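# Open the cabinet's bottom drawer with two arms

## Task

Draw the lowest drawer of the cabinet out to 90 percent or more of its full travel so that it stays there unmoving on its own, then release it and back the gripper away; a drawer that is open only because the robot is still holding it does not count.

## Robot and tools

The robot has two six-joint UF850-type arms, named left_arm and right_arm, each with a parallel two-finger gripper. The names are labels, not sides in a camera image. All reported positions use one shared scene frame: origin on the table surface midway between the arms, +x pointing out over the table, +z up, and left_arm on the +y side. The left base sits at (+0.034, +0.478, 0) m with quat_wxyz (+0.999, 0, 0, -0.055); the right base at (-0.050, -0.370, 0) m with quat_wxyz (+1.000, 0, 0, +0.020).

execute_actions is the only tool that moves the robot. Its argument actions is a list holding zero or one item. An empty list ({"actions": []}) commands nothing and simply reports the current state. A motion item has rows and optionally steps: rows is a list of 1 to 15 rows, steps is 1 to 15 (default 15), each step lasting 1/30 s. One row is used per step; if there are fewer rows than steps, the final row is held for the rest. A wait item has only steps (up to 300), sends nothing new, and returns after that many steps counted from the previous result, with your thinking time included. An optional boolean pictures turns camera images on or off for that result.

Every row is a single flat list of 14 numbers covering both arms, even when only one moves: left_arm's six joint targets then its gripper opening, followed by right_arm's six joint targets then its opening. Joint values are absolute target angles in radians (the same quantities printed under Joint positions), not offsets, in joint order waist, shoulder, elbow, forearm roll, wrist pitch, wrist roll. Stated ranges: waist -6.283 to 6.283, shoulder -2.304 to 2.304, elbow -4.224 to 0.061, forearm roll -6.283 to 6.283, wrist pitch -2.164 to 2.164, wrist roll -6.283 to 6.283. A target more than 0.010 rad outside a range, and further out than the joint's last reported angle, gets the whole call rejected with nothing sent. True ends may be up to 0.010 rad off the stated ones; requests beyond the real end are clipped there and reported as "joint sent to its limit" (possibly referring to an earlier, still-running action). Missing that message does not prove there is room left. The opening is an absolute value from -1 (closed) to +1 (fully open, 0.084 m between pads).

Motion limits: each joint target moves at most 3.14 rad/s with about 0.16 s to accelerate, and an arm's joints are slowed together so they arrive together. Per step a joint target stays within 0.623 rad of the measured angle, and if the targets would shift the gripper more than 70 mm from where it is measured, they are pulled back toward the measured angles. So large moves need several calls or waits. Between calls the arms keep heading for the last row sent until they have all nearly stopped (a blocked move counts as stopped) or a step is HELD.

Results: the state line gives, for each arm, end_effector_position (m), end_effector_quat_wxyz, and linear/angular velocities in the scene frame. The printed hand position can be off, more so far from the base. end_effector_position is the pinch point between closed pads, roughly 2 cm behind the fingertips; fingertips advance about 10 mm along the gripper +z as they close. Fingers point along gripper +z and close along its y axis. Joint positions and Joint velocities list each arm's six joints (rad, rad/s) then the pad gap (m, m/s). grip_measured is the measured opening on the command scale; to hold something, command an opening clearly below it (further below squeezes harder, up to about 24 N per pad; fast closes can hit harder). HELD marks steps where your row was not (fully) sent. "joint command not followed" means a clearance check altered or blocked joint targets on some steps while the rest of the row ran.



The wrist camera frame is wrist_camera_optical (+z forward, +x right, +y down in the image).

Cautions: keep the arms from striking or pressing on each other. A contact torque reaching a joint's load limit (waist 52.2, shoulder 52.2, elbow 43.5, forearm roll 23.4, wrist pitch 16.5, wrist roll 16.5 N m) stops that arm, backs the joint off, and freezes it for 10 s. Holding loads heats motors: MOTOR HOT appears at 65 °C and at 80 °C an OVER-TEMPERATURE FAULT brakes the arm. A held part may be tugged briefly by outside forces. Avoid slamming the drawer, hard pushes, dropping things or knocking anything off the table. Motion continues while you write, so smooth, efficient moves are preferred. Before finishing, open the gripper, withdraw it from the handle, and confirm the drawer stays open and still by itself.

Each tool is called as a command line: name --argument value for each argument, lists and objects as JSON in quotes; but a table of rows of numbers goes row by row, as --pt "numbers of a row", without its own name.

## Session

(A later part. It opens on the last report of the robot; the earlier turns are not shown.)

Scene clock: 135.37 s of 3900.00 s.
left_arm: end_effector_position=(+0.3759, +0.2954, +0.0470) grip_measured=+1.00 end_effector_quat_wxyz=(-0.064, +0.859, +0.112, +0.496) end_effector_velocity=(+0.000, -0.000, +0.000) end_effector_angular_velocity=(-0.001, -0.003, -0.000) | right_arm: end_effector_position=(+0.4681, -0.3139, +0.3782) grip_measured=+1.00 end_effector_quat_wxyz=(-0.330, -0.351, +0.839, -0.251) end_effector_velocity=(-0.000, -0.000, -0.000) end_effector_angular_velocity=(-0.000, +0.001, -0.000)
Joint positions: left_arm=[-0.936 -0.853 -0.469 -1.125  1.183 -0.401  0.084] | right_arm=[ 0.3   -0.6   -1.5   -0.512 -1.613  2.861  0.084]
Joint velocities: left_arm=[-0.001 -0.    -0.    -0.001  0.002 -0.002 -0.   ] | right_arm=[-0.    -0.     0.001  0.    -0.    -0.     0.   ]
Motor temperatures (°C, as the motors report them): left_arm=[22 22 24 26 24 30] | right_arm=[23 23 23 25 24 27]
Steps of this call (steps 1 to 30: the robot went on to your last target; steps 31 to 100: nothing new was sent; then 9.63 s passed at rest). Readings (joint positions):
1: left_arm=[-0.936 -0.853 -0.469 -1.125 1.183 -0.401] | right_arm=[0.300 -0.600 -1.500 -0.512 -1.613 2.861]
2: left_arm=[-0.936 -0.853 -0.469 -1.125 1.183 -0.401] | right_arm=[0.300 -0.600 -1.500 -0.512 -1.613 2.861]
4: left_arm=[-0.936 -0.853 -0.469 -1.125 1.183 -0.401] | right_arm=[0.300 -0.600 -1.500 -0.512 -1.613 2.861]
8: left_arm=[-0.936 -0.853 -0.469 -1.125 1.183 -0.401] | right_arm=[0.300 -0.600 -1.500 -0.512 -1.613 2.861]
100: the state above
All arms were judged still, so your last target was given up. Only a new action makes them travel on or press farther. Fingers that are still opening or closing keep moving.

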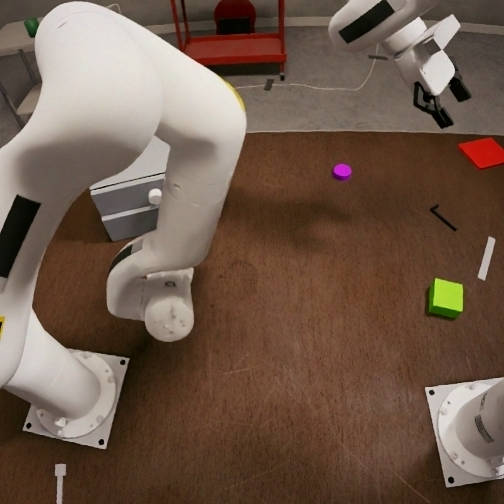

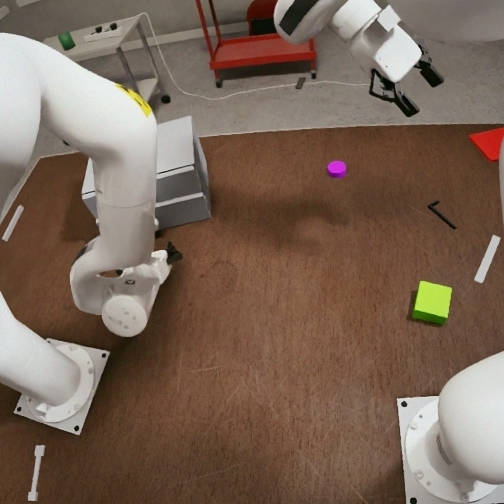

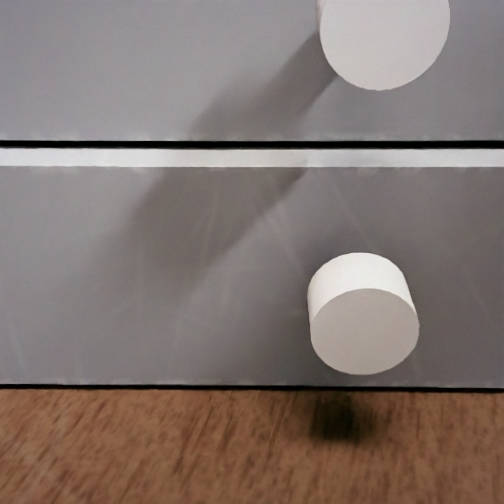

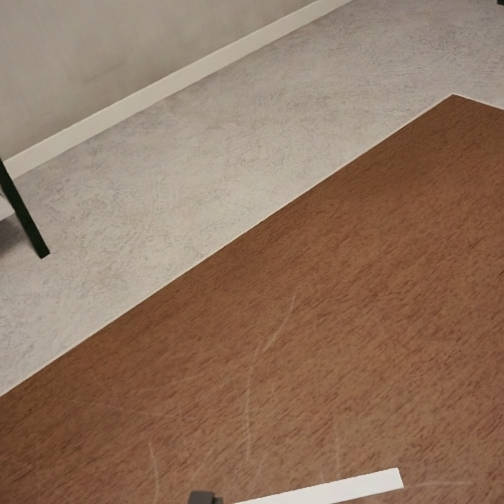

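execute_actions --actions '[{"rows": [ [-0.9359,-0.8534,-0.4694,-1.1251,1.1831,-0.4009,0.95, 0.3,-0.6,-1.5,-0.512,-1.613,2.861,1], [-0.9337,-0.8534,-0.4698,-1.1233,1.1837,-0.4001,0.9, 0.3,-0.6,-1.5,-0.512,-1.613,2.861,1], [-0.9282,-0.8533,-0.4705,-1.1187,1.1853,-0.3982,0.85, 0.3,-0.6,-1.5,-0.512,-1.613,2.861,1], [-0.9188,-0.8531,-0.4719,-1.1110,1.1879,-0.3949,0.8, 0.3,-0.6,-1.5,-0.512,-1.613,2.861,1], [-0.9052,-0.8529,-0.4739,-1.0998,1.1916,-0.3901,0.75, 0.3,-0.6,-1.5,-0.512,-1.613,2.861,1], [-0.8875,-0.8527,-0.4768,-1.0853,1.1961,-0.3837,0.7, 0.3,-0.6,-1.5,-0.512,-1.613,2.861,1], [-0.8665,-0.8524,-0.4805,-1.0680,1.2012,-0.3759,0.65, 0.3,-0.6,-1.5,-0.512,-1.613,2.861,1], [-0.8430,-0.8522,-0.4850,-1.0486,1.2066,-0.3668,0.6, 0.3,-0.6,-1.5,-0.512,-1.613,2.861,1], [-0.8178,-0.8520,-0.4902,-1.0280,1.2117,-0.3568,0.55, 0.3,-0.6,-1.5,-0.512,-1.613,2.861,1], [-0.7922,-0.8518,-0.4961,-1.0070,1.2164,-0.3462,0.5, 0.3,-0.6,-1.5,-0.512,-1.613,2.861,1], [-0.7671,-0.8517,-0.5024,-0.9865,1.2204,-0.3355,0.45, 0.3,-0.6,-1.5,-0.512,-1.613,2.861,1], [-0.7436,-0.8517,-0.5089,-0.9672,1.2236,-0.3250,0.4, 0.3,-0.6,-1.5,-0.512,-1.613,2.861,1], [-0.7224,-0.8517,-0.5152,-0.9499,1.2260,-0.3152,0.36, 0.3,-0.6,-1.5,-0.512,-1.613,2.861,1], [-0.7041,-0.8518,-0.5210,-0.9350,1.2276,-0.3065,0.32, 0.3,-0.6,-1.5,-0.512,-1.613,2.861,1], [-0.6893,-0.8519,-0.5260,-0.9229,1.2286,-0.2993,0.28, 0.3,-0.6,-1.5,-0.512,-1.613,2.861,1] ], "steps": 15}]' --pictures false

execute_actions --actions '[{"rows": [ [-0.6781,-0.8520,-0.5299,-0.9138,1.2292,-0.2937,0.24, 0.3,-0.6,-1.5,-0.512,-1.613,2.861,1], [-0.6705,-0.8520,-0.5326,-0.9076,1.2295,-0.2898,0.2, 0.3,-0.6,-1.5,-0.512,-1.613,2.861,1], [-0.6662,-0.8521,-0.5342,-0.9040,1.2296,-0.2875,0.15, 0.3,-0.6,-1.5,-0.512,-1.613,2.861,1], [-0.6644,-0.8521,-0.5349,-0.9026,1.2296,-0.2866,0.1, 0.3,-0.6,-1.5,-0.512,-1.613,2.861,1], [-0.6641,-0.8521,-0.5350,-0.9024,1.2296,-0.2865,0.05, 0.3,-0.6,-1.5,-0.512,-1.613,2.861,1], [-0.6641,-0.8521,-0.5350,-0.9024,1.2296,-0.2865,-0.02, 0.3,-0.6,-1.5,-0.512,-1.613,2.861,1], [-0.6641,-0.8521,-0.5350,-0.9024,1.2296,-0.2865,-0.09, 0.3,-0.6,-1.5,-0.512,-1.613,2.861,1], [-0.6641,-0.8521,-0.5350,-0.9024,1.2296,-0.2865,-0.16, 0.3,-0.6,-1.5,-0.512,-1.613,2.861,1], [-0.6641,-0.8521,-0.5350,-0.9024,1.2296,-0.2865,-0.23, 0.3,-0.6,-1.5,-0.512,-1.613,2.861,1], [-0.6641,-0.8521,-0.5350,-0.9024,1.2296,-0.2865,-0.31, 0.3,-0.6,-1.5,-0.512,-1.613,2.861,1], [-0.6641,-0.8521,-0.5350,-0.9024,1.2296,-0.2865,-0.42, 0.3,-0.6,-1.5,-0.512,-1.613,2.861,1], [-0.6641,-0.8521,-0.5350,-0.9024,1.2296,-0.2865,-0.55, 0.3,-0.6,-1.5,-0.512,-1.613,2.861,1], [-0.6641,-0.8521,-0.5350,-0.9024,1.2296,-0.2865,-0.7, 0.3,-0.6,-1.5,-0.512,-1.613,2.861,1], [-0.6641,-0.8521,-0.5350,-0.9024,1.2296,-0.2865,-0.85, 0.3,-0.6,-1.5,-0.512,-1.613,2.861,1], [-0.6641,-0.8521,-0.5350,-0.9024,1.2296,-0.2865,-1, 0.3,-0.6,-1.5,-0.512,-1.613,2.861,1] ], "steps": 15}]' --pictures true

execute_actions --actions '[{"rows": [ [-0.6642,-0.8521,-0.5350,-0.9024,1.2296,-0.2865,-1, 0.3,-0.6,-1.5,-0.512,-1.613,2.861,1], [-0.6646,-0.8521,-0.5348,-0.9027,1.2297,-0.2867,-1, 0.3,-0.6,-1.5,-0.512,-1.613,2.861,1], [-0.6657,-0.8521,-0.5343,-0.9036,1.2297,-0.2874,-1, 0.3,-0.6,-1.5,-0.512,-1.613,2.861,1], [-0.6679,-0.8521,-0.5334,-0.9053,1.2296,-0.2885,-1, 0.3,-0.6,-1.5,-0.512,-1.613,2.861,1], [-0.6714,-0.8520,-0.5320,-0.9080,1.2296,-0.2904,-1, 0.3,-0.6,-1.5,-0.512,-1.613,2.861,1], [-0.6764,-0.8520,-0.5300,-0.9118,1.2296,-0.2931,-1, 0.3,-0.6,-1.5,-0.512,-1.613,2.861,1], [-0.6832,-0.8519,-0.5273,-0.9170,1.2295,-0.2967,-1, 0.3,-0.6,-1.5,-0.512,-1.613,2.861,1], [-0.6918,-0.8519,-0.5240,-0.9237,1.2292,-0.3012,-1, 0.3,-0.6,-1.5,-0.512,-1.613,2.861,1], [-0.7023,-0.8518,-0.5201,-0.9317,1.2288,-0.3067,-1, 0.3,-0.6,-1.5,-0.512,-1.613,2.861,1], [-0.7146,-0.8518,-0.5156,-0.9413,1.2282,-0.3130,-1, 0.3,-0.6,-1.5,-0.512,-1.613,2.861,1], [-0.7288,-0.8518,-0.5107,-0.9522,1.2272,-0.3201,-1, 0.3,-0.6,-1.5,-0.512,-1.613,2.861,1], [-0.7446,-0.8518,-0.5055,-0.9645,1.2259,-0.3279,-1, 0.3,-0.6,-1.5,-0.512,-1.613,2.861,1], [-0.7617,-0.8519,-0.5002,-0.9778,1.2241,-0.3362,-1, 0.3,-0.6,-1.5,-0.512,-1.613,2.861,1], [-0.7800,-0.8520,-0.4948,-0.9920,1.2220,-0.3448,-1, 0.3,-0.6,-1.5,-0.512,-1.613,2.861,1], [-0.7990,-0.8522,-0.4895,-1.0068,1.2193,-0.3537,-1, 0.3,-0.6,-1.5,-0.512,-1.613,2.861,1] ], "steps": 15}]' --pictures false

execute_actions --actions '[{"rows": [ [-0.8184,-0.8524,-0.4844,-1.0219,1.2161,-0.3624,-1, 0.3,-0.6,-1.5,-0.512,-1.613,2.861,1], [-0.8381,-0.8527,-0.4796,-1.0373,1.2126,-0.3709,-1, 0.3,-0.6,-1.5,-0.512,-1.613,2.861,1], [-0.8581,-0.8529,-0.4751,-1.0530,1.2087,-0.3792,-1, 0.3,-0.6,-1.5,-0.512,-1.613,2.861,1], [-0.8784,-0.8532,-0.4708,-1.0689,1.2043,-0.3874,-1, 0.3,-0.6,-1.5,-0.512,-1.613,2.861,1], [-0.8990,-0.8535,-0.4667,-1.0851,1.1996,-0.3954,-1, 0.3,-0.6,-1.5,-0.512,-1.613,2.861,1], [-0.9199,-0.8539,-0.4629,-1.1016,1.1945,-0.4033,-1, 0.3,-0.6,-1.5,-0.512,-1.613,2.861,1], [-0.9411,-0.8542,-0.4594,-1.1183,1.1889,-0.4109,-1, 0.3,-0.6,-1.5,-0.512,-1.613,2.861,1], [-0.9625,-0.8545,-0.4562,-1.1353,1.1829,-0.4182,-1, 0.3,-0.6,-1.5,-0.512,-1.613,2.861,1], [-0.9842,-0.8548,-0.4532,-1.1526,1.1766,-0.4252,-1, 0.3,-0.6,-1.5,-0.512,-1.613,2.861,1], [-1.0060,-0.8551,-0.4505,-1.1701,1.1700,-0.4318,-1, 0.3,-0.6,-1.5,-0.512,-1.613,2.861,1], [-1.0280,-0.8554,-0.4481,-1.1879,1.1630,-0.4381,-1, 0.3,-0.6,-1.5,-0.512,-1.613,2.861,1], [-1.0502,-0.8556,-0.4460,-1.2059,1.1557,-0.4441,-1, 0.3,-0.6,-1.5,-0.512,-1.613,2.861,1], [-1.0727,-0.8559,-0.4441,-1.2242,1.1480,-0.4497,-1, 0.3,-0.6,-1.5,-0.512,-1.613,2.861,1], [-1.0953,-0.8561,-0.4425,-1.2427,1.1400,-0.4548,-1, 0.3,-0.6,-1.5,-0.512,-1.613,2.861,1], [-1.1179,-0.8562,-0.4412,-1.2615,1.1318,-0.4595,-1, 0.3,-0.6,-1.5,-0.512,-1.613,2.861,1] ], "steps": 15}]' --pictures false

execute_actions --actions '[{"rows": [ [-1.1405,-0.8564,-0.4402,-1.2804,1.1234,-0.4637,-1, 0.3,-0.6,-1.5,-0.512,-1.613,2.861,1], [-1.1628,-0.8565,-0.4395,-1.2992,1.1150,-0.4673,-1, 0.3,-0.6,-1.5,-0.512,-1.613,2.861,1], [-1.1841,-0.8565,-0.4390,-1.3173,1.1069,-0.4703,-1, 0.3,-0.6,-1.5,-0.512,-1.613,2.861,1], [-1.2040,-0.8566,-0.4388,-1.3344,1.0991,-0.4728,-1, 0.3,-0.6,-1.5,-0.512,-1.613,2.861,1], [-1.2222,-0.8566,-0.4389,-1.3502,1.0918,-0.4747,-1, 0.3,-0.6,-1.5,-0.512,-1.613,2.861,1], [-1.2384,-0.8565,-0.4390,-1.3643,1.0853,-0.4760,-1, 0.3,-0.6,-1.5,-0.512,-1.613,2.861,1], [-1.2522,-0.8565,-0.4393,-1.3765,1.0798,-0.4770,-1, 0.3,-0.6,-1.5,-0.512,-1.613,2.861,1], [-1.2636,-0.8564,-0.4396,-1.3867,1.0752,-0.4776,-1, 0.3,-0.6,-1.5,-0.512,-1.613,2.861,1], [-1.2726,-0.8564,-0.4399,-1.3947,1.0715,-0.4780,-1, 0.3,-0.6,-1.5,-0.512,-1.613,2.861,1], [-1.2794,-0.8564,-0.4401,-1.4008,1.0688,-0.4782,-1, 0.3,-0.6,-1.5,-0.512,-1.613,2.861,1], [-1.2841,-0.8564,-0.4403,-1.4051,1.0669,-0.4783,-1, 0.3,-0.6,-1.5,-0.512,-1.613,2.861,1], [-1.2870,-0.8563,-0.4404,-1.4077,1.0657,-0.4784,-1, 0.3,-0.6,-1.5,-0.512,-1.613,2.861,1], [-1.2886,-0.8563,-0.4405,-1.4091,1.0651,-0.4784,-1, 0.3,-0.6,-1.5,-0.512,-1.613,2.861,1], [-1.2892,-0.8563,-0.4405,-1.4096,1.0648,-0.4784,-1, 0.3,-0.6,-1.5,-0.512,-1.613,2.861,1], [-1.2893,-0.8563,-0.4405,-1.4097,1.0648,-0.4784,-1, 0.3,-0.6,-1.5,-0.512,-1.613,2.861,1] ], "steps": 15}]' --pictures true

execute_actions --actions '[{"rows": [ [-1.2893,-0.8563,-0.4405,-1.4097,1.0648,-0.4784,-1, 0.3,-0.6,-1.5,-0.512,-1.613,2.861,1], [-1.2893,-0.8563,-0.4405,-1.4097,1.0648,-0.4784,-1, 0.3,-0.6,-1.5,-0.512,-1.613,2.861,1], [-1.2893,-0.8563,-0.4405,-1.4097,1.0648,-0.4784,-0.8, 0.3,-0.6,-1.5,-0.512,-1.613,2.861,1], [-1.2893,-0.8563,-0.4405,-1.4097,1.0648,-0.4784,-0.6, 0.3,-0.6,-1.5,-0.512,-1.613,2.861,1], [-1.2893,-0.8563,-0.4405,-1.4097,1.0648,-0.4784,-0.4, 0.3,-0.6,-1.5,-0.512,-1.613,2.861,1], [-1.2894,-0.8560,-0.4403,-1.4100,1.0647,-0.4782,-0.25, 0.3,-0.6,-1.5,-0.512,-1.613,2.861,1], [-1.2903,-0.8537,-0.4394,-1.4116,1.0640,-0.4766,-0.1, 0.3,-0.6,-1.5,-0.512,-1.613,2.861,1], [-1.2927,-0.8480,-0.4371,-1.4158,1.0622,-0.4728,0.1, 0.3,-0.6,-1.5,-0.512,-1.613,2.861,1], [-1.2969,-0.8378,-0.4330,-1.4232,1.0592,-0.4658,0.35, 0.3,-0.6,-1.5,-0.512,-1.613,2.861,1], [-1.3031,-0.8226,-0.4270,-1.4344,1.0549,-0.4552,0.6, 0.3,-0.6,-1.5,-0.512,-1.613,2.861,1], [-1.3115,-0.8020,-0.4191,-1.4497,1.0495,-0.4406,0.8, 0.3,-0.6,-1.5,-0.512,-1.613,2.861,1], [-1.3221,-0.7760,-0.4096,-1.4692,1.0433,-0.4217,1, 0.3,-0.6,-1.5,-0.512,-1.613,2.861,1], [-1.3346,-0.7450,-0.3988,-1.4928,1.0368,-0.3986,1, 0.3,-0.6,-1.5,-0.512,-1.613,2.861,1], [-1.3488,-0.7096,-0.3873,-1.5202,1.0306,-0.3712,1, 0.3,-0.6,-1.5,-0.512,-1.613,2.861,1], [-1.3644,-0.6705,-0.3755,-1.5510,1.0253,-0.3398,1, 0.3,-0.6,-1.5,-0.512,-1.613,2.861,1] ], "steps": 15}]' --pictures false

execute_actions --actions '[{"rows": [ [-1.3809,-0.6285,-0.3640,-1.5846,1.0214,-0.3050,1, 0.3,-0.6,-1.5,-0.512,-1.613,2.861,1], [-1.3980,-0.5848,-0.3532,-1.6204,1.0192,-0.2672,1, 0.3,-0.6,-1.5,-0.512,-1.613,2.861,1], [-1.4152,-0.5403,-0.3435,-1.6574,1.0191,-0.2275,1, 0.3,-0.6,-1.5,-0.512,-1.613,2.861,1], [-1.4321,-0.4963,-0.3352,-1.6948,1.0208,-0.1867,1, 0.3,-0.6,-1.5,-0.512,-1.613,2.861,1], [-1.4482,-0.4539,-0.3283,-1.7315,1.0244,-0.1461,1, 0.3,-0.6,-1.5,-0.512,-1.613,2.861,1], [-1.4631,-0.4141,-0.3229,-1.7665,1.0294,-0.1068,1, 0.3,-0.6,-1.5,-0.512,-1.613,2.861,1], [-1.4766,-0.3779,-0.3188,-1.7987,1.0352,-0.0701,1, 0.3,-0.6,-1.5,-0.512,-1.613,2.861,1], [-1.4884,-0.3462,-0.3158,-1.8274,1.0414,-0.0371,1, 0.3,-0.6,-1.5,-0.512,-1.613,2.861,1], [-1.4982,-0.3195,-0.3139,-1.8519,1.0474,-0.0089,1, 0.3,-0.6,-1.5,-0.512,-1.613,2.861,1], [-1.5060,-0.2982,-0.3126,-1.8715,1.0527,0.0140,1, 0.3,-0.6,-1.5,-0.512,-1.613,2.861,1], [-1.5118,-0.2824,-0.3118,-1.8861,1.0569,0.0312,1, 0.3,-0.6,-1.5,-0.512,-1.613,2.861,1], [-1.5156,-0.2719,-0.3114,-1.8960,1.0598,0.0427,1, 0.3,-0.6,-1.5,-0.512,-1.613,2.861,1], [-1.5178,-0.2659,-0.3112,-1.9015,1.0615,0.0492,1, 0.3,-0.6,-1.5,-0.512,-1.613,2.861,1], [-1.5186,-0.2636,-0.3111,-1.9037,1.0622,0.0519,1, 0.3,-0.6,-1.5,-0.512,-1.613,2.861,1], [-1.5188,-0.2632,-0.3111,-1.9041,1.0623,0.0523,1, 0.3,-0.6,-1.5,-0.512,-1.613,2.861,1] ], "steps": 15}]' --pictures true

Scene clock: 255.87 s of 3900.00 s.
left_arm: end_effector_position=(+0.4234, +0.3084, +0.0468) grip_measured=+0.31 end_effector_quat_wxyz=(-0.063, +0.859, +0.110, +0.496) end_effector_velocity=(+0.198, +0.056, -0.001) end_effector_angular_velocity=(-0.007, -0.001, -0.015) | right_arm: end_effector_position=(+0.4681, -0.3139, +0.3782) grip_measured=+1.00 end_effector_quat_wxyz=(-0.330, -0.351, +0.839, -0.251) end_effector_velocity=(+0.000, +0.000, +0.000) end_effector_angular_velocity=(+0.001, -0.001, +0.000)
Joint positions: left_arm=[-0.769 -0.852 -0.503 -0.989  1.218 -0.336  0.057] | right_arm=[ 0.3   -0.6   -1.5   -0.512 -1.613  2.861  0.084]
Joint velocities: left_arm=[ 0.657  0.001 -0.175  0.535  0.095  0.284 -0.051] | right_arm=[ 0.    -0.    -0.001 -0.     0.    -0.    -0.   ]
Motor temperatures (°C, as the motors report them): left_arm=[22 22 24 26 24 30] | right_arm=[23 23 23 25 24 27]
Steps of this call (steps 1 to 90: nothing new was sent; then 117.00 s passed at rest; steps 91 to 105: all 15 steps of this action). Readings (joint positions):
91: left_arm=[-0.936 -0.853 -0.469 -1.125 1.183 -0.401] | right_arm=[0.300 -0.600 -1.500 -0.512 -1.613 2.861]
92: left_arm=[-0.936 -0.853 -0.469 -1.125 1.183 -0.401] | right_arm=[0.300 -0.600 -1.500 -0.512 -1.613 2.861]
94: left_arm=[-0.934 -0.853 -0.470 -1.124 1.184 -0.400] | right_arm=[0.300 -0.600 -1.500 -0.512 -1.613 2.861]
98: left_arm=[-0.906 -0.853 -0.474 -1.101 1.191 -0.390] | right_arm=[0.300 -0.600 -1.500 -0.512 -1.613 2.861]
105: the state above

Scene clock: 256.37 s of 3900.00 s.
left_arm: end_effector_position=(+0.4557, +0.3186, +0.0469) grip_measured=-0.29 end_effector_quat_wxyz=(-0.063, +0.859, +0.108, +0.496) end_effector_velocity=(+0.004, +0.001, +0.001) end_effector_angular_velocity=(-0.001, -0.001, +0.001) | right_arm: end_effector_position=(+0.4681, -0.3139, +0.3782) grip_measured=+1.00 end_effector_quat_wxyz=(-0.330, -0.351, +0.839, -0.251) end_effector_velocity=(-0.000, +0.000, +0.000) end_effector_angular_velocity=(+0.000, +0.000, -0.001)
Joint positions: left_arm=[-0.665 -0.852 -0.534 -0.904  1.23  -0.287  0.032] | right_arm=[ 0.3   -0.6   -1.5   -0.512 -1.613  2.861  0.084]
Joint velocities: left_arm=[ 0.009  0.002 -0.004  0.007 -0.     0.005 -0.   ] | right_arm=[ 0.    -0.    -0.     0.001 -0.     0.     0.   ]
Motor temperatures (°C, as the motors report them): left_arm=[22 22 24 26 24 30] | right_arm=[23 23 23 25 24 27]
Steps of this call (steps 1 to 15: all 15 steps of this action). Readings (joint positions):
1: left_arm=[-0.748 -0.852 -0.509 -0.971 1.221 -0.326] | right_arm=[0.300 -0.600 -1.500 -0.512 -1.613 2.861]
2: left_arm=[-0.729 -0.852 -0.515 -0.955 1.224 -0.317] | right_arm=[0.300 -0.600 -1.500 -0.512 -1.613 2.861]
4: left_arm=[-0.698 -0.852 -0.524 -0.931 1.227 -0.303] | right_arm=[0.300 -0.600 -1.500 -0.512 -1.613 2.861]
8: left_arm=[-0.672 -0.852 -0.532 -0.909 1.229 -0.290] | right_arm=[0.300 -0.600 -1.500 -0.512 -1.613 2.861]
15: the state above

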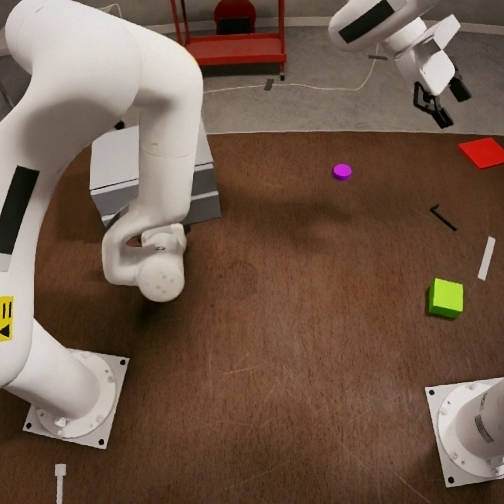

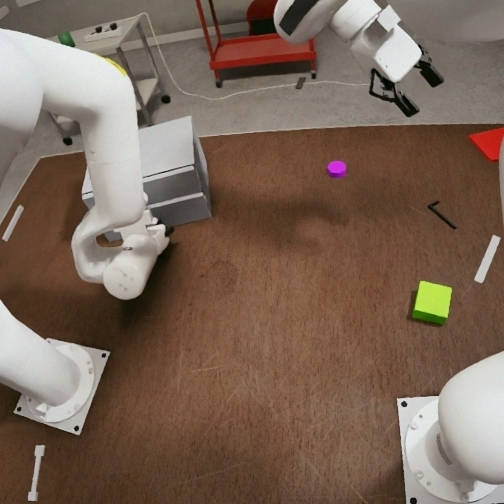

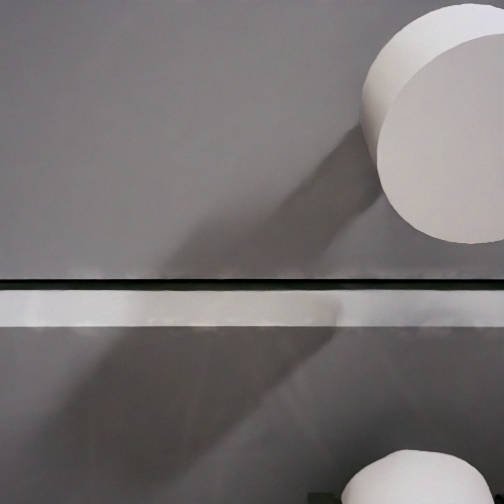

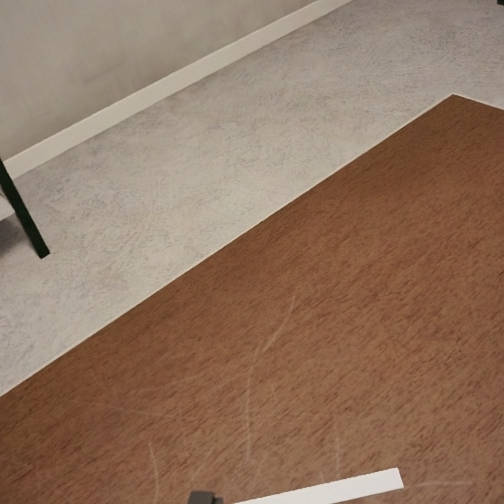

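Scene clock: 256.87 s of 3900.00 s.
left_arm: end_effector_position=(+0.4325, +0.3123, +0.0469) grip_measured=-0.29 end_effector_quat_wxyz=(-0.063, +0.859, +0.108, +0.496) end_effector_velocity=(-0.136, -0.036, -0.000) end_effector_angular_velocity=(+0.002, +0.001, -0.001) | right_arm: end_effector_position=(+0.4681, -0.3139, +0.3782) grip_measured=+1.00 end_effector_quat_wxyz=(-0.330, -0.351, +0.839, -0.251) end_effector_velocity=(-0.000, -0.000, -0.000) end_effector_angular_velocity=(+0.000, +0.000, +0.000)
Joint positions: left_arm=[-0.736 -0.852 -0.509 -0.958  1.226 -0.324  0.031] | right_arm=[ 0.3   -0.6   -1.5   -0.512 -1.613  2.861  0.084]
Joint velocities: left_arm=[-0.429 -0.001  0.14  -0.333 -0.038 -0.208 -0.   ] | right_arm=[-0.  0.  0.  0.  0. -0.  0.]
Motor temperatures (°C, as the motors report them): left_arm=[22 22 24 26 24 30] | right_arm=[23 23 23 25 24 27]
Steps of this call (steps 1 to 15: all 15 steps of this action). Readings (joint positions):
1: left_arm=[-0.665 -0.852 -0.534 -0.903 1.230 -0.287] | right_arm=[0.300 -0.600 -1.500 -0.512 -1.613 2.861]
2: left_arm=[-0.665 -0.852 -0.534 -0.903 1.230 -0.287] | right_arm=[0.300 -0.600 -1.500 -0.512 -1.613 2.861]
4: left_arm=[-0.665 -0.852 -0.534 -0.903 1.230 -0.287] | right_arm=[0.300 -0.600 -1.500 -0.512 -1.613 2.861]
8: left_arm=[-0.672 -0.852 -0.532 -0.909 1.230 -0.291] | right_arm=[0.300 -0.600 -1.500 -0.512 -1.613 2.861]
15: the state above

Scene clock: 257.37 s of 3900.00 s.
left_arm: end_effector_position=(+0.3502, +0.2910, +0.0467) grip_measured=-0.29 end_effector_quat_wxyz=(-0.063, +0.860, +0.108, +0.495) end_effector_velocity=(-0.170, -0.044, +0.000) end_effector_angular_velocity=(+0.000, +0.000, +0.001) | right_arm: end_effector_position=(+0.4681, -0.3139, +0.3782) grip_measured=+1.00 end_effector_quat_wxyz=(-0.330, -0.351, +0.839, -0.251) end_effector_velocity=(+0.000, +0.000, +0.000) end_effector_angular_velocity=(+0.001, -0.002, -0.000)
Joint positions: left_arm=[-1.027 -0.855 -0.449 -1.187  1.162 -0.436  0.031] | right_arm=[ 0.3   -0.6   -1.5   -0.512 -1.613  2.861  0.084]
Joint velocities: left_arm=[-0.655 -0.007  0.068 -0.531 -0.213 -0.181 -0.   ] | right_arm=[ 0.    -0.    -0.002  0.     0.     0.    -0.   ]
Motor temperatures (°C, as the motors report them): left_arm=[22 22 24 26 24 30] | right_arm=[23 23 23 25 24 27]
Steps of this call (steps 1 to 15: all 15 steps of this action). Readings (joint positions):
1: left_arm=[-0.751 -0.852 -0.504 -0.970 1.225 -0.331] | right_arm=[0.300 -0.600 -1.500 -0.512 -1.613 2.861]
2: left_arm=[-0.767 -0.852 -0.499 -0.983 1.223 -0.338] | right_arm=[0.300 -0.600 -1.500 -0.512 -1.613 2.861]
4: left_arm=[-0.802 -0.852 -0.489 -1.010 1.218 -0.355] | right_arm=[0.300 -0.600 -1.500 -0.512 -1.613 2.861]
8: left_arm=[-0.879 -0.853 -0.471 -1.070 1.203 -0.387] | right_arm=[0.300 -0.600 -1.500 -0.512 -1.613 2.861]
15: the state above

Scene clock: 257.87 s of 3900.00 s.
left_arm: end_effector_position=(+0.2867, +0.2749, +0.0468) grip_measured=-0.29 end_effector_quat_wxyz=(-0.062, +0.859, +0.108, +0.496) end_effector_velocity=(-0.031, -0.007, +0.000) end_effector_angular_velocity=(-0.000, -0.002, +0.001) | right_arm: end_effector_position=(+0.4681, -0.3139, +0.3782) grip_measured=+1.00 end_effector_quat_wxyz=(-0.330, -0.351, +0.839, -0.251) end_effector_velocity=(-0.000, -0.000, -0.000) end_effector_angular_velocity=(-0.000, +0.000, +0.000)
Joint positions: left_arm=[-1.278 -0.856 -0.44  -1.399  1.069 -0.478  0.031] | right_arm=[ 0.3   -0.6   -1.5   -0.512 -1.613  2.861  0.084]
Joint velocities: left_arm=[-0.124 -0.    -0.003 -0.112 -0.048 -0.007  0.   ] | right_arm=[ 0. -0.  0. -0. -0. -0. -0.]
Motor temperatures (°C, as the motors report them): left_arm=[22 22 24 26 24 30] | right_arm=[23 23 23 25 24 27]
Steps of this call (steps 1 to 15: all 15 steps of this action). Readings (joint positions):
1: left_arm=[-1.049 -0.856 -0.447 -1.205 1.154 -0.442] | right_arm=[0.300 -0.600 -1.500 -0.512 -1.613 2.861]
2: left_arm=[-1.071 -0.856 -0.445 -1.223 1.147 -0.448] | right_arm=[0.300 -0.600 -1.500 -0.512 -1.613 2.861]
4: left_arm=[-1.116 -0.856 -0.442 -1.260 1.131 -0.457] | right_arm=[0.300 -0.600 -1.500 -0.512 -1.613 2.861]
8: left_arm=[-1.199 -0.857 -0.440 -1.331 1.100 -0.471] | right_arm=[0.300 -0.600 -1.500 -0.512 -1.613 2.861]
15: the state above

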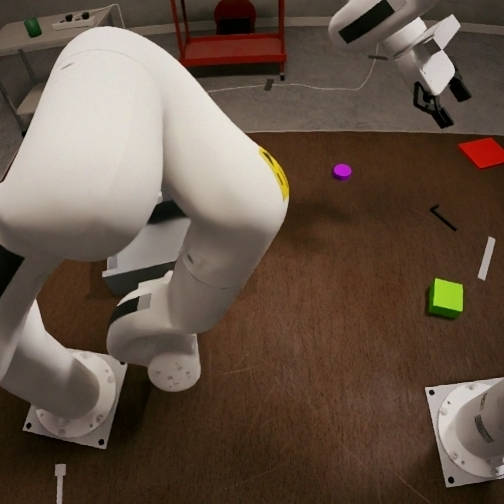

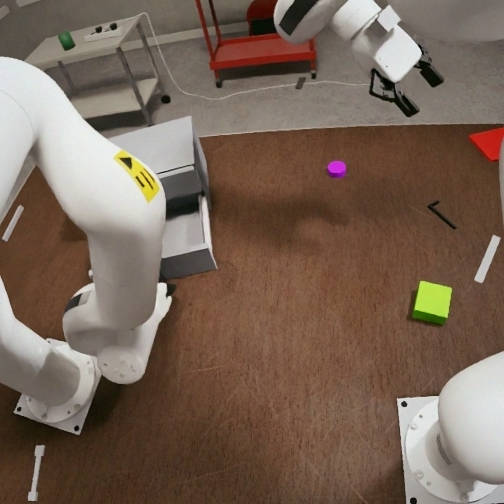

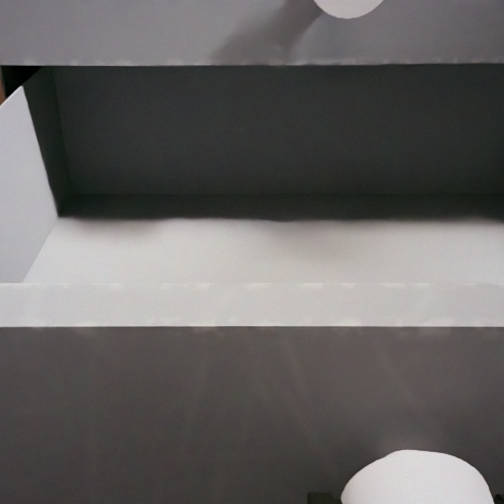

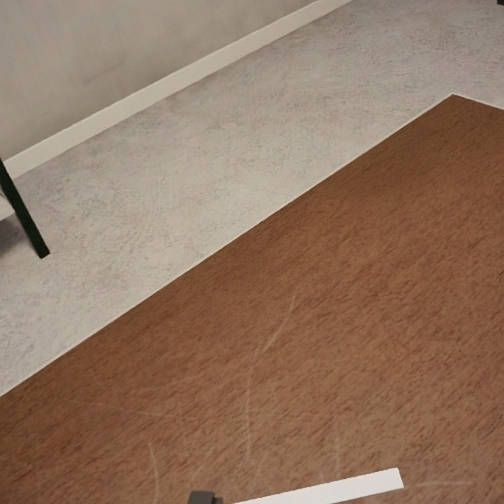

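Scene clock: 258.37 s of 3900.00 s.
left_arm: end_effector_position=(+0.2768, +0.2720, +0.0656) grip_measured=+0.89 end_effector_quat_wxyz=(-0.063, +0.859, +0.108, +0.496) end_effector_velocity=(-0.068, -0.014, +0.175) end_effector_angular_velocity=(+0.014, +0.001, +0.014) | right_arm: end_effector_position=(+0.4681, -0.3139, +0.3782) grip_measured=+1.00 end_effector_quat_wxyz=(-0.330, -0.351, +0.839, -0.251) end_effector_velocity=(+0.000, +0.000, +0.000) end_effector_angular_velocity=(+0.001, -0.001, -0.001)
Joint positions: left_arm=[-1.317 -0.787 -0.415 -1.46   1.048 -0.429  0.08 ] | right_arm=[ 0.3   -0.6   -1.5   -0.512 -1.613  2.861  0.084]
Joint velocities: left_arm=[-0.264  0.655  0.237 -0.501 -0.147  0.483  0.164] | right_arm=[-0.    -0.    -0.001  0.001 -0.     0.001 -0.   ]
Motor temperatures (°C, as the motors report them): left_arm=[22 22 24 26 24 30] | right_arm=[23 23 23 25 24 27]
Steps of this call (steps 1 to 15: all 15 steps of this action). Readings (joint positions):
1: left_arm=[-1.281 -0.856 -0.440 -1.402 1.067 -0.478] | right_arm=[0.300 -0.600 -1.500 -0.512 -1.613 2.861]
2: left_arm=[-1.283 -0.856 -0.440 -1.404 1.066 -0.478] | right_arm=[0.300 -0.600 -1.500 -0.512 -1.613 2.861]
4: left_arm=[-1.286 -0.856 -0.441 -1.407 1.065 -0.478] | right_arm=[0.300 -0.600 -1.500 -0.512 -1.613 2.861]
8: left_arm=[-1.289 -0.855 -0.442 -1.409 1.066 -0.478] | right_arm=[0.300 -0.600 -1.500 -0.512 -1.613 2.861]
15: the state above

Scene clock: 258.87 s of 3900.00 s.
left_arm: end_effector_position=(+0.2283, +0.2586, +0.1907) grip_measured=+1.00 end_effector_quat_wxyz=(-0.061, +0.858, +0.109, +0.498) end_effector_velocity=(-0.049, -0.001, +0.107) end_effector_angular_velocity=(+0.013, +0.034, +0.008) | right_arm: end_effector_position=(+0.4681, -0.3139, +0.3782) grip_measured=+1.00 end_effector_quat_wxyz=(-0.330, -0.351, +0.839, -0.251) end_effector_velocity=(+0.001, +0.000, +0.000) end_effector_angular_velocity=(+0.001, -0.002, +0.001)
Joint positions: left_arm=[-1.504 -0.303 -0.315 -1.868  1.054  0.01   0.084] | right_arm=[ 0.3   -0.6   -1.5   -0.512 -1.613  2.861  0.084]
Joint velocities: left_arm=[-0.162  0.439  0.04  -0.398  0.09   0.462  0.   ] | right_arm=[ 0.    -0.    -0.002 -0.     0.    -0.    -0.   ]
Motor temperatures (°C, as the motors report them): left_arm=[22 22 24 26 24 30] | right_arm=[23 23 23 25 24 27]
Steps of this call (steps 1 to 15: all 15 steps of this action). Readings (joint positions):
1: left_arm=[-1.327 -0.764 -0.407 -1.479 1.043 -0.411] | right_arm=[0.300 -0.600 -1.500 -0.512 -1.613 2.861]
2: left_arm=[-1.338 -0.736 -0.398 -1.500 1.038 -0.390] | right_arm=[0.300 -0.600 -1.500 -0.512 -1.613 2.861]
4: left_arm=[-1.364 -0.671 -0.378 -1.552 1.030 -0.337] | right_arm=[0.300 -0.600 -1.500 -0.512 -1.613 2.861]
8: left_arm=[-1.424 -0.516 -0.343 -1.680 1.025 -0.201] | right_arm=[0.300 -0.600 -1.500 -0.512 -1.613 2.861]
15: the state above

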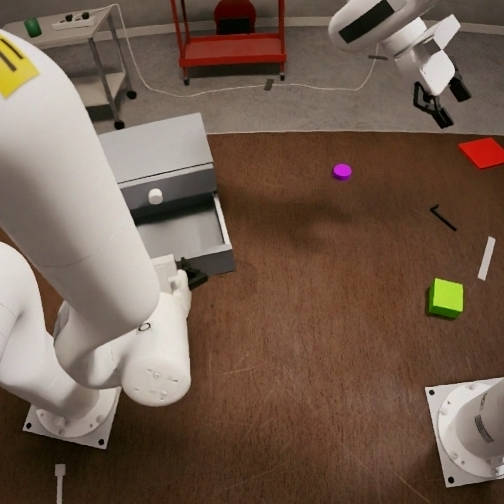

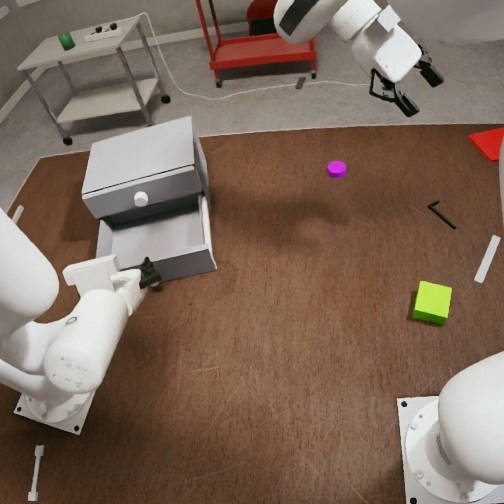

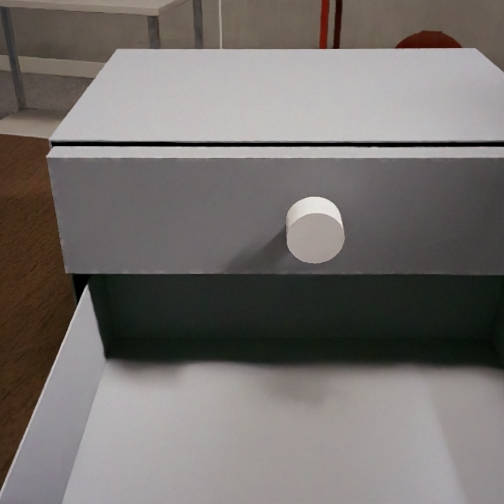

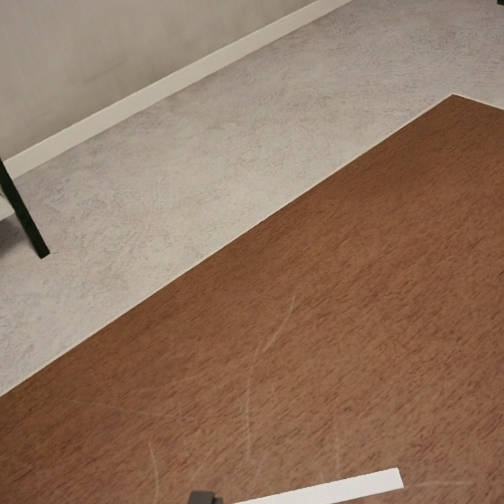

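execute_actions --actions '[]'

zoom_image --camera "cam_left_wrist" --region '[0, 120, 250, 420]'

zoom_image --camera "cam_head_right" --region '[60, 100, 250, 300]'

zoom_image --camera "cam_head_left" --region '[80, 100, 270, 300]'

Scene clock: 263.73 s of 3900.00 s.
left_arm: end_effector_position=(+0.2238, +0.2589, +0.2000) grip_measured=+1.00 end_effector_quat_wxyz=(-0.062, +0.859, +0.108, +0.496) end_effector_velocity=(+0.000, +0.000, +0.000) end_effector_angular_velocity=(+0.000, -0.001, +0.001) | right_arm: end_effector_position=(+0.4681, -0.3139, +0.3782) grip_measured=+1.00 end_effector_quat_wxyz=(-0.330, -0.351, +0.839, -0.251) end_effector_velocity=(-0.000, +0.000, -0.000) end_effector_angular_velocity=(+0.000, +0.000, -0.000)
Joint positions: left_arm=[-1.519 -0.263 -0.311 -1.904  1.062  0.052  0.084] | right_arm=[ 0.3   -0.6   -1.5   -0.512 -1.613  2.861  0.084]
Joint velocities: left_arm=[0.001 0.    0.    0.001 0.001 0.    0.   ] | right_arm=[ 0.  0.  0.  0.  0. -0.  0.]
Motor temperatures (°C, as the motors report them): left_arm=[22 22 24 26 24 30] | right_arm=[23 23 23 25 24 27]
Steps of this call (steps 1 to 30: the robot went on to your last target; steps 31 to 100: nothing new was sent; then 1.53 s passed at rest). Readings (joint positions):
1: left_arm=[-1.509 -0.290 -0.314 -1.879 1.057 0.023] | right_arm=[0.300 -0.600 -1.500 -0.512 -1.613 2.861]
2: left_arm=[-1.512 -0.282 -0.313 -1.887 1.058 0.032] | right_arm=[0.300 -0.600 -1.500 -0.512 -1.613 2.861]
4: left_arm=[-1.515 -0.273 -0.312 -1.895 1.060 0.042] | right_arm=[0.300 -0.600 -1.500 -0.512 -1.613 2.861]
8: left_arm=[-1.518 -0.266 -0.311 -1.902 1.062 0.050] | right_arm=[0.300 -0.600 -1.500 -0.512 -1.613 2.861]
100: the state above
All arms were judged still, so your last target was given up. Only a new action makes them travel on or press farther. Fingers that are still opening or closing keep moving.

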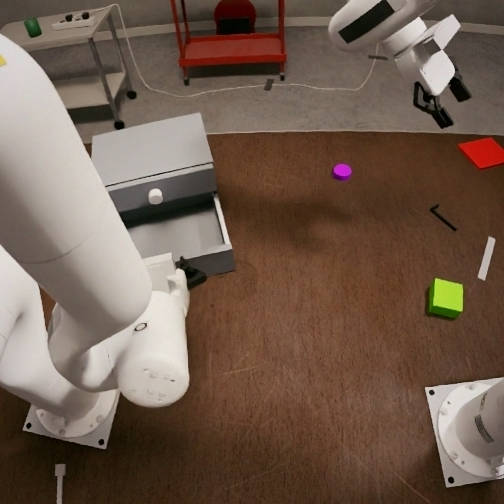

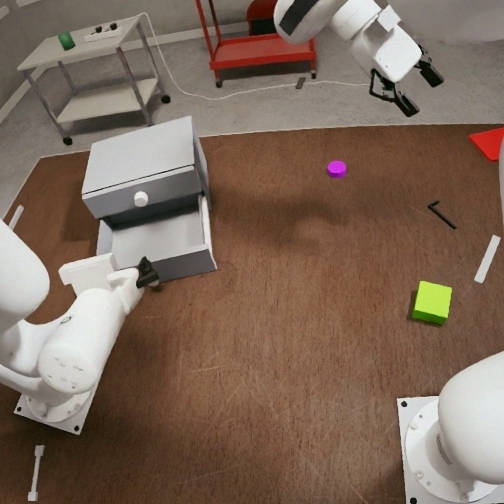

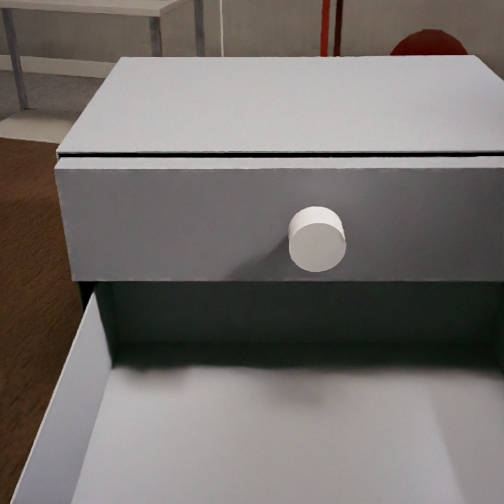

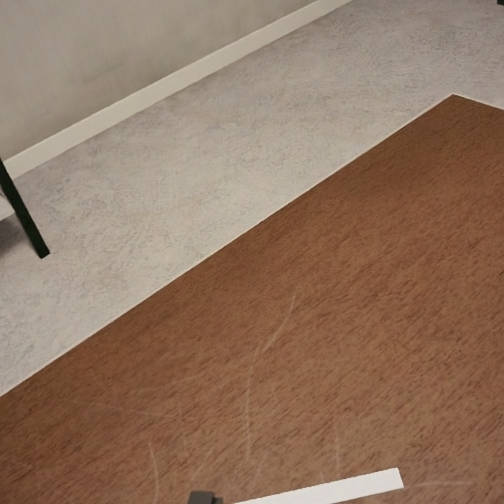

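Region (0, 120, 250, 420) of cam_left_wrist's 504x504 image, scaled by 1.680, with more detail than that image has.

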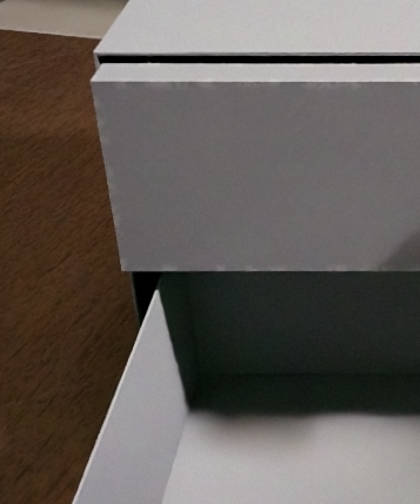

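Region (60, 100, 250, 300) of cam_head_right's 504x504 image, scaled by 2.520, with more detail than that image has; it fills the left 479 columns of this view, and the rest is white.

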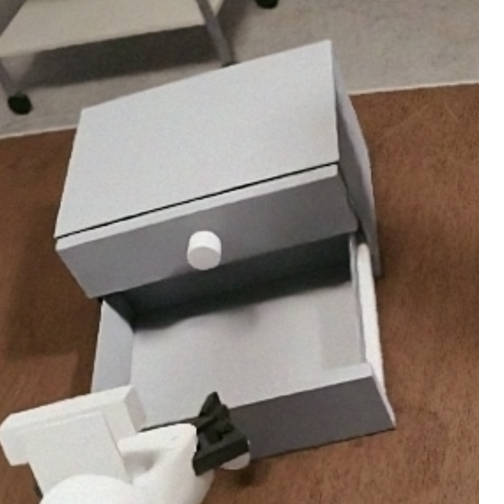

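Region (80, 100, 270, 300) of cam_head_left's 504x504 image, scaled by 2.520, with more detail than that image has; it fills the left 479 columns of this view, and the rest is white.

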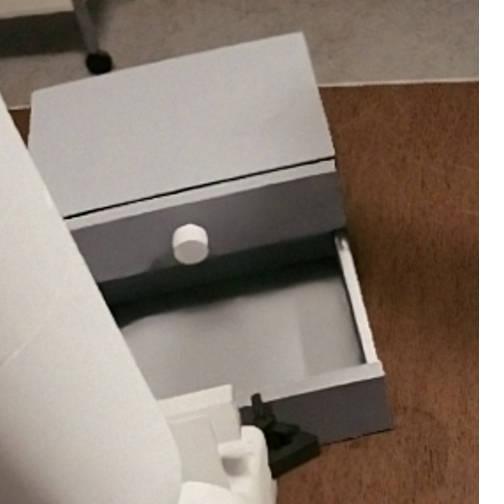

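zoom_image --camera "cam_left_wrist" --region '[250, 140, 400, 290]'

zoom_image --camera "cam_left_wrist" --region '[60, 265, 180, 385]'

zoom_image --camera "cam_left_wrist" --region '[384, 265, 504, 385]'

zoom_image --camera "cam_left_wrist" --region '[40, 40, 180, 180]'

zoom_image --camera "cam_left_wrist" --region '[364, 40, 504, 180]'

Region (250, 140, 400, 290) of cam_left_wrist's 504x504 image, scaled by 3.360, with more detail than that image has.

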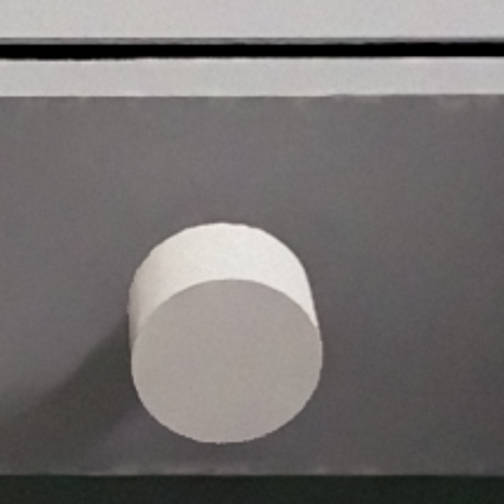

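Region (60, 265, 180, 385) of cam_left_wrist's 504x504 image, scaled by 4.200, with more detail than that image has.

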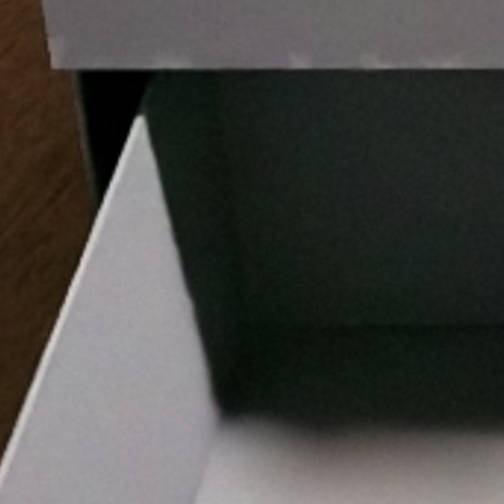

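Region (384, 265, 504, 385) of cam_left_wrist's 504x504 image, scaled by 4.200, with more detail than that image has.

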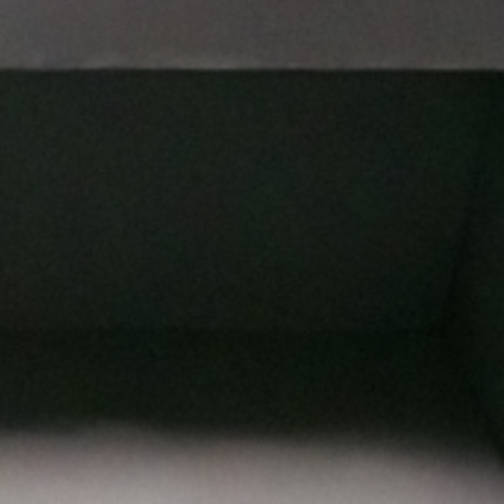

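Region (40, 40, 180, 180) of cam_left_wrist's 504x504 image, scaled by 3.600, with more detail than that image has.

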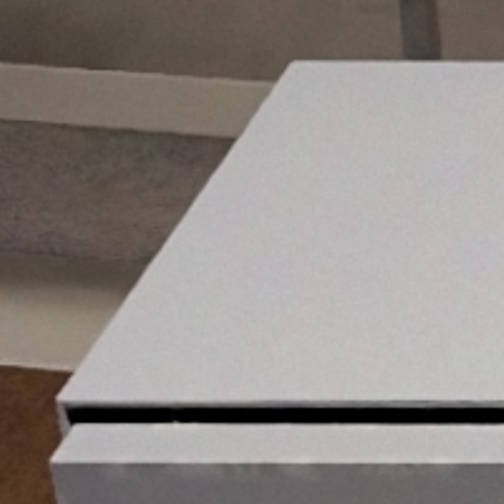

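Region (364, 40, 504, 180) of cam_left_wrist's 504x504 image, scaled by 3.600, with more detail than that image has.

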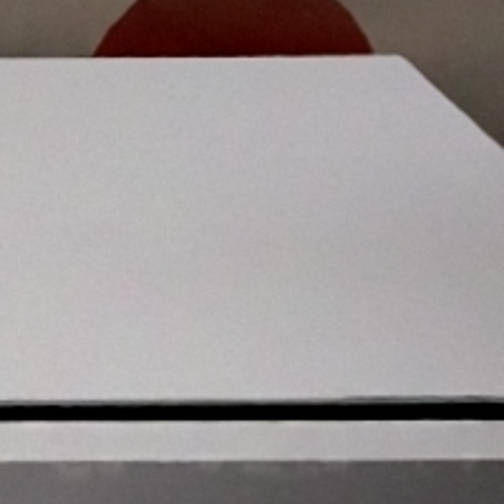

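finished_scene --scene 2

The scene is finished: the task was done.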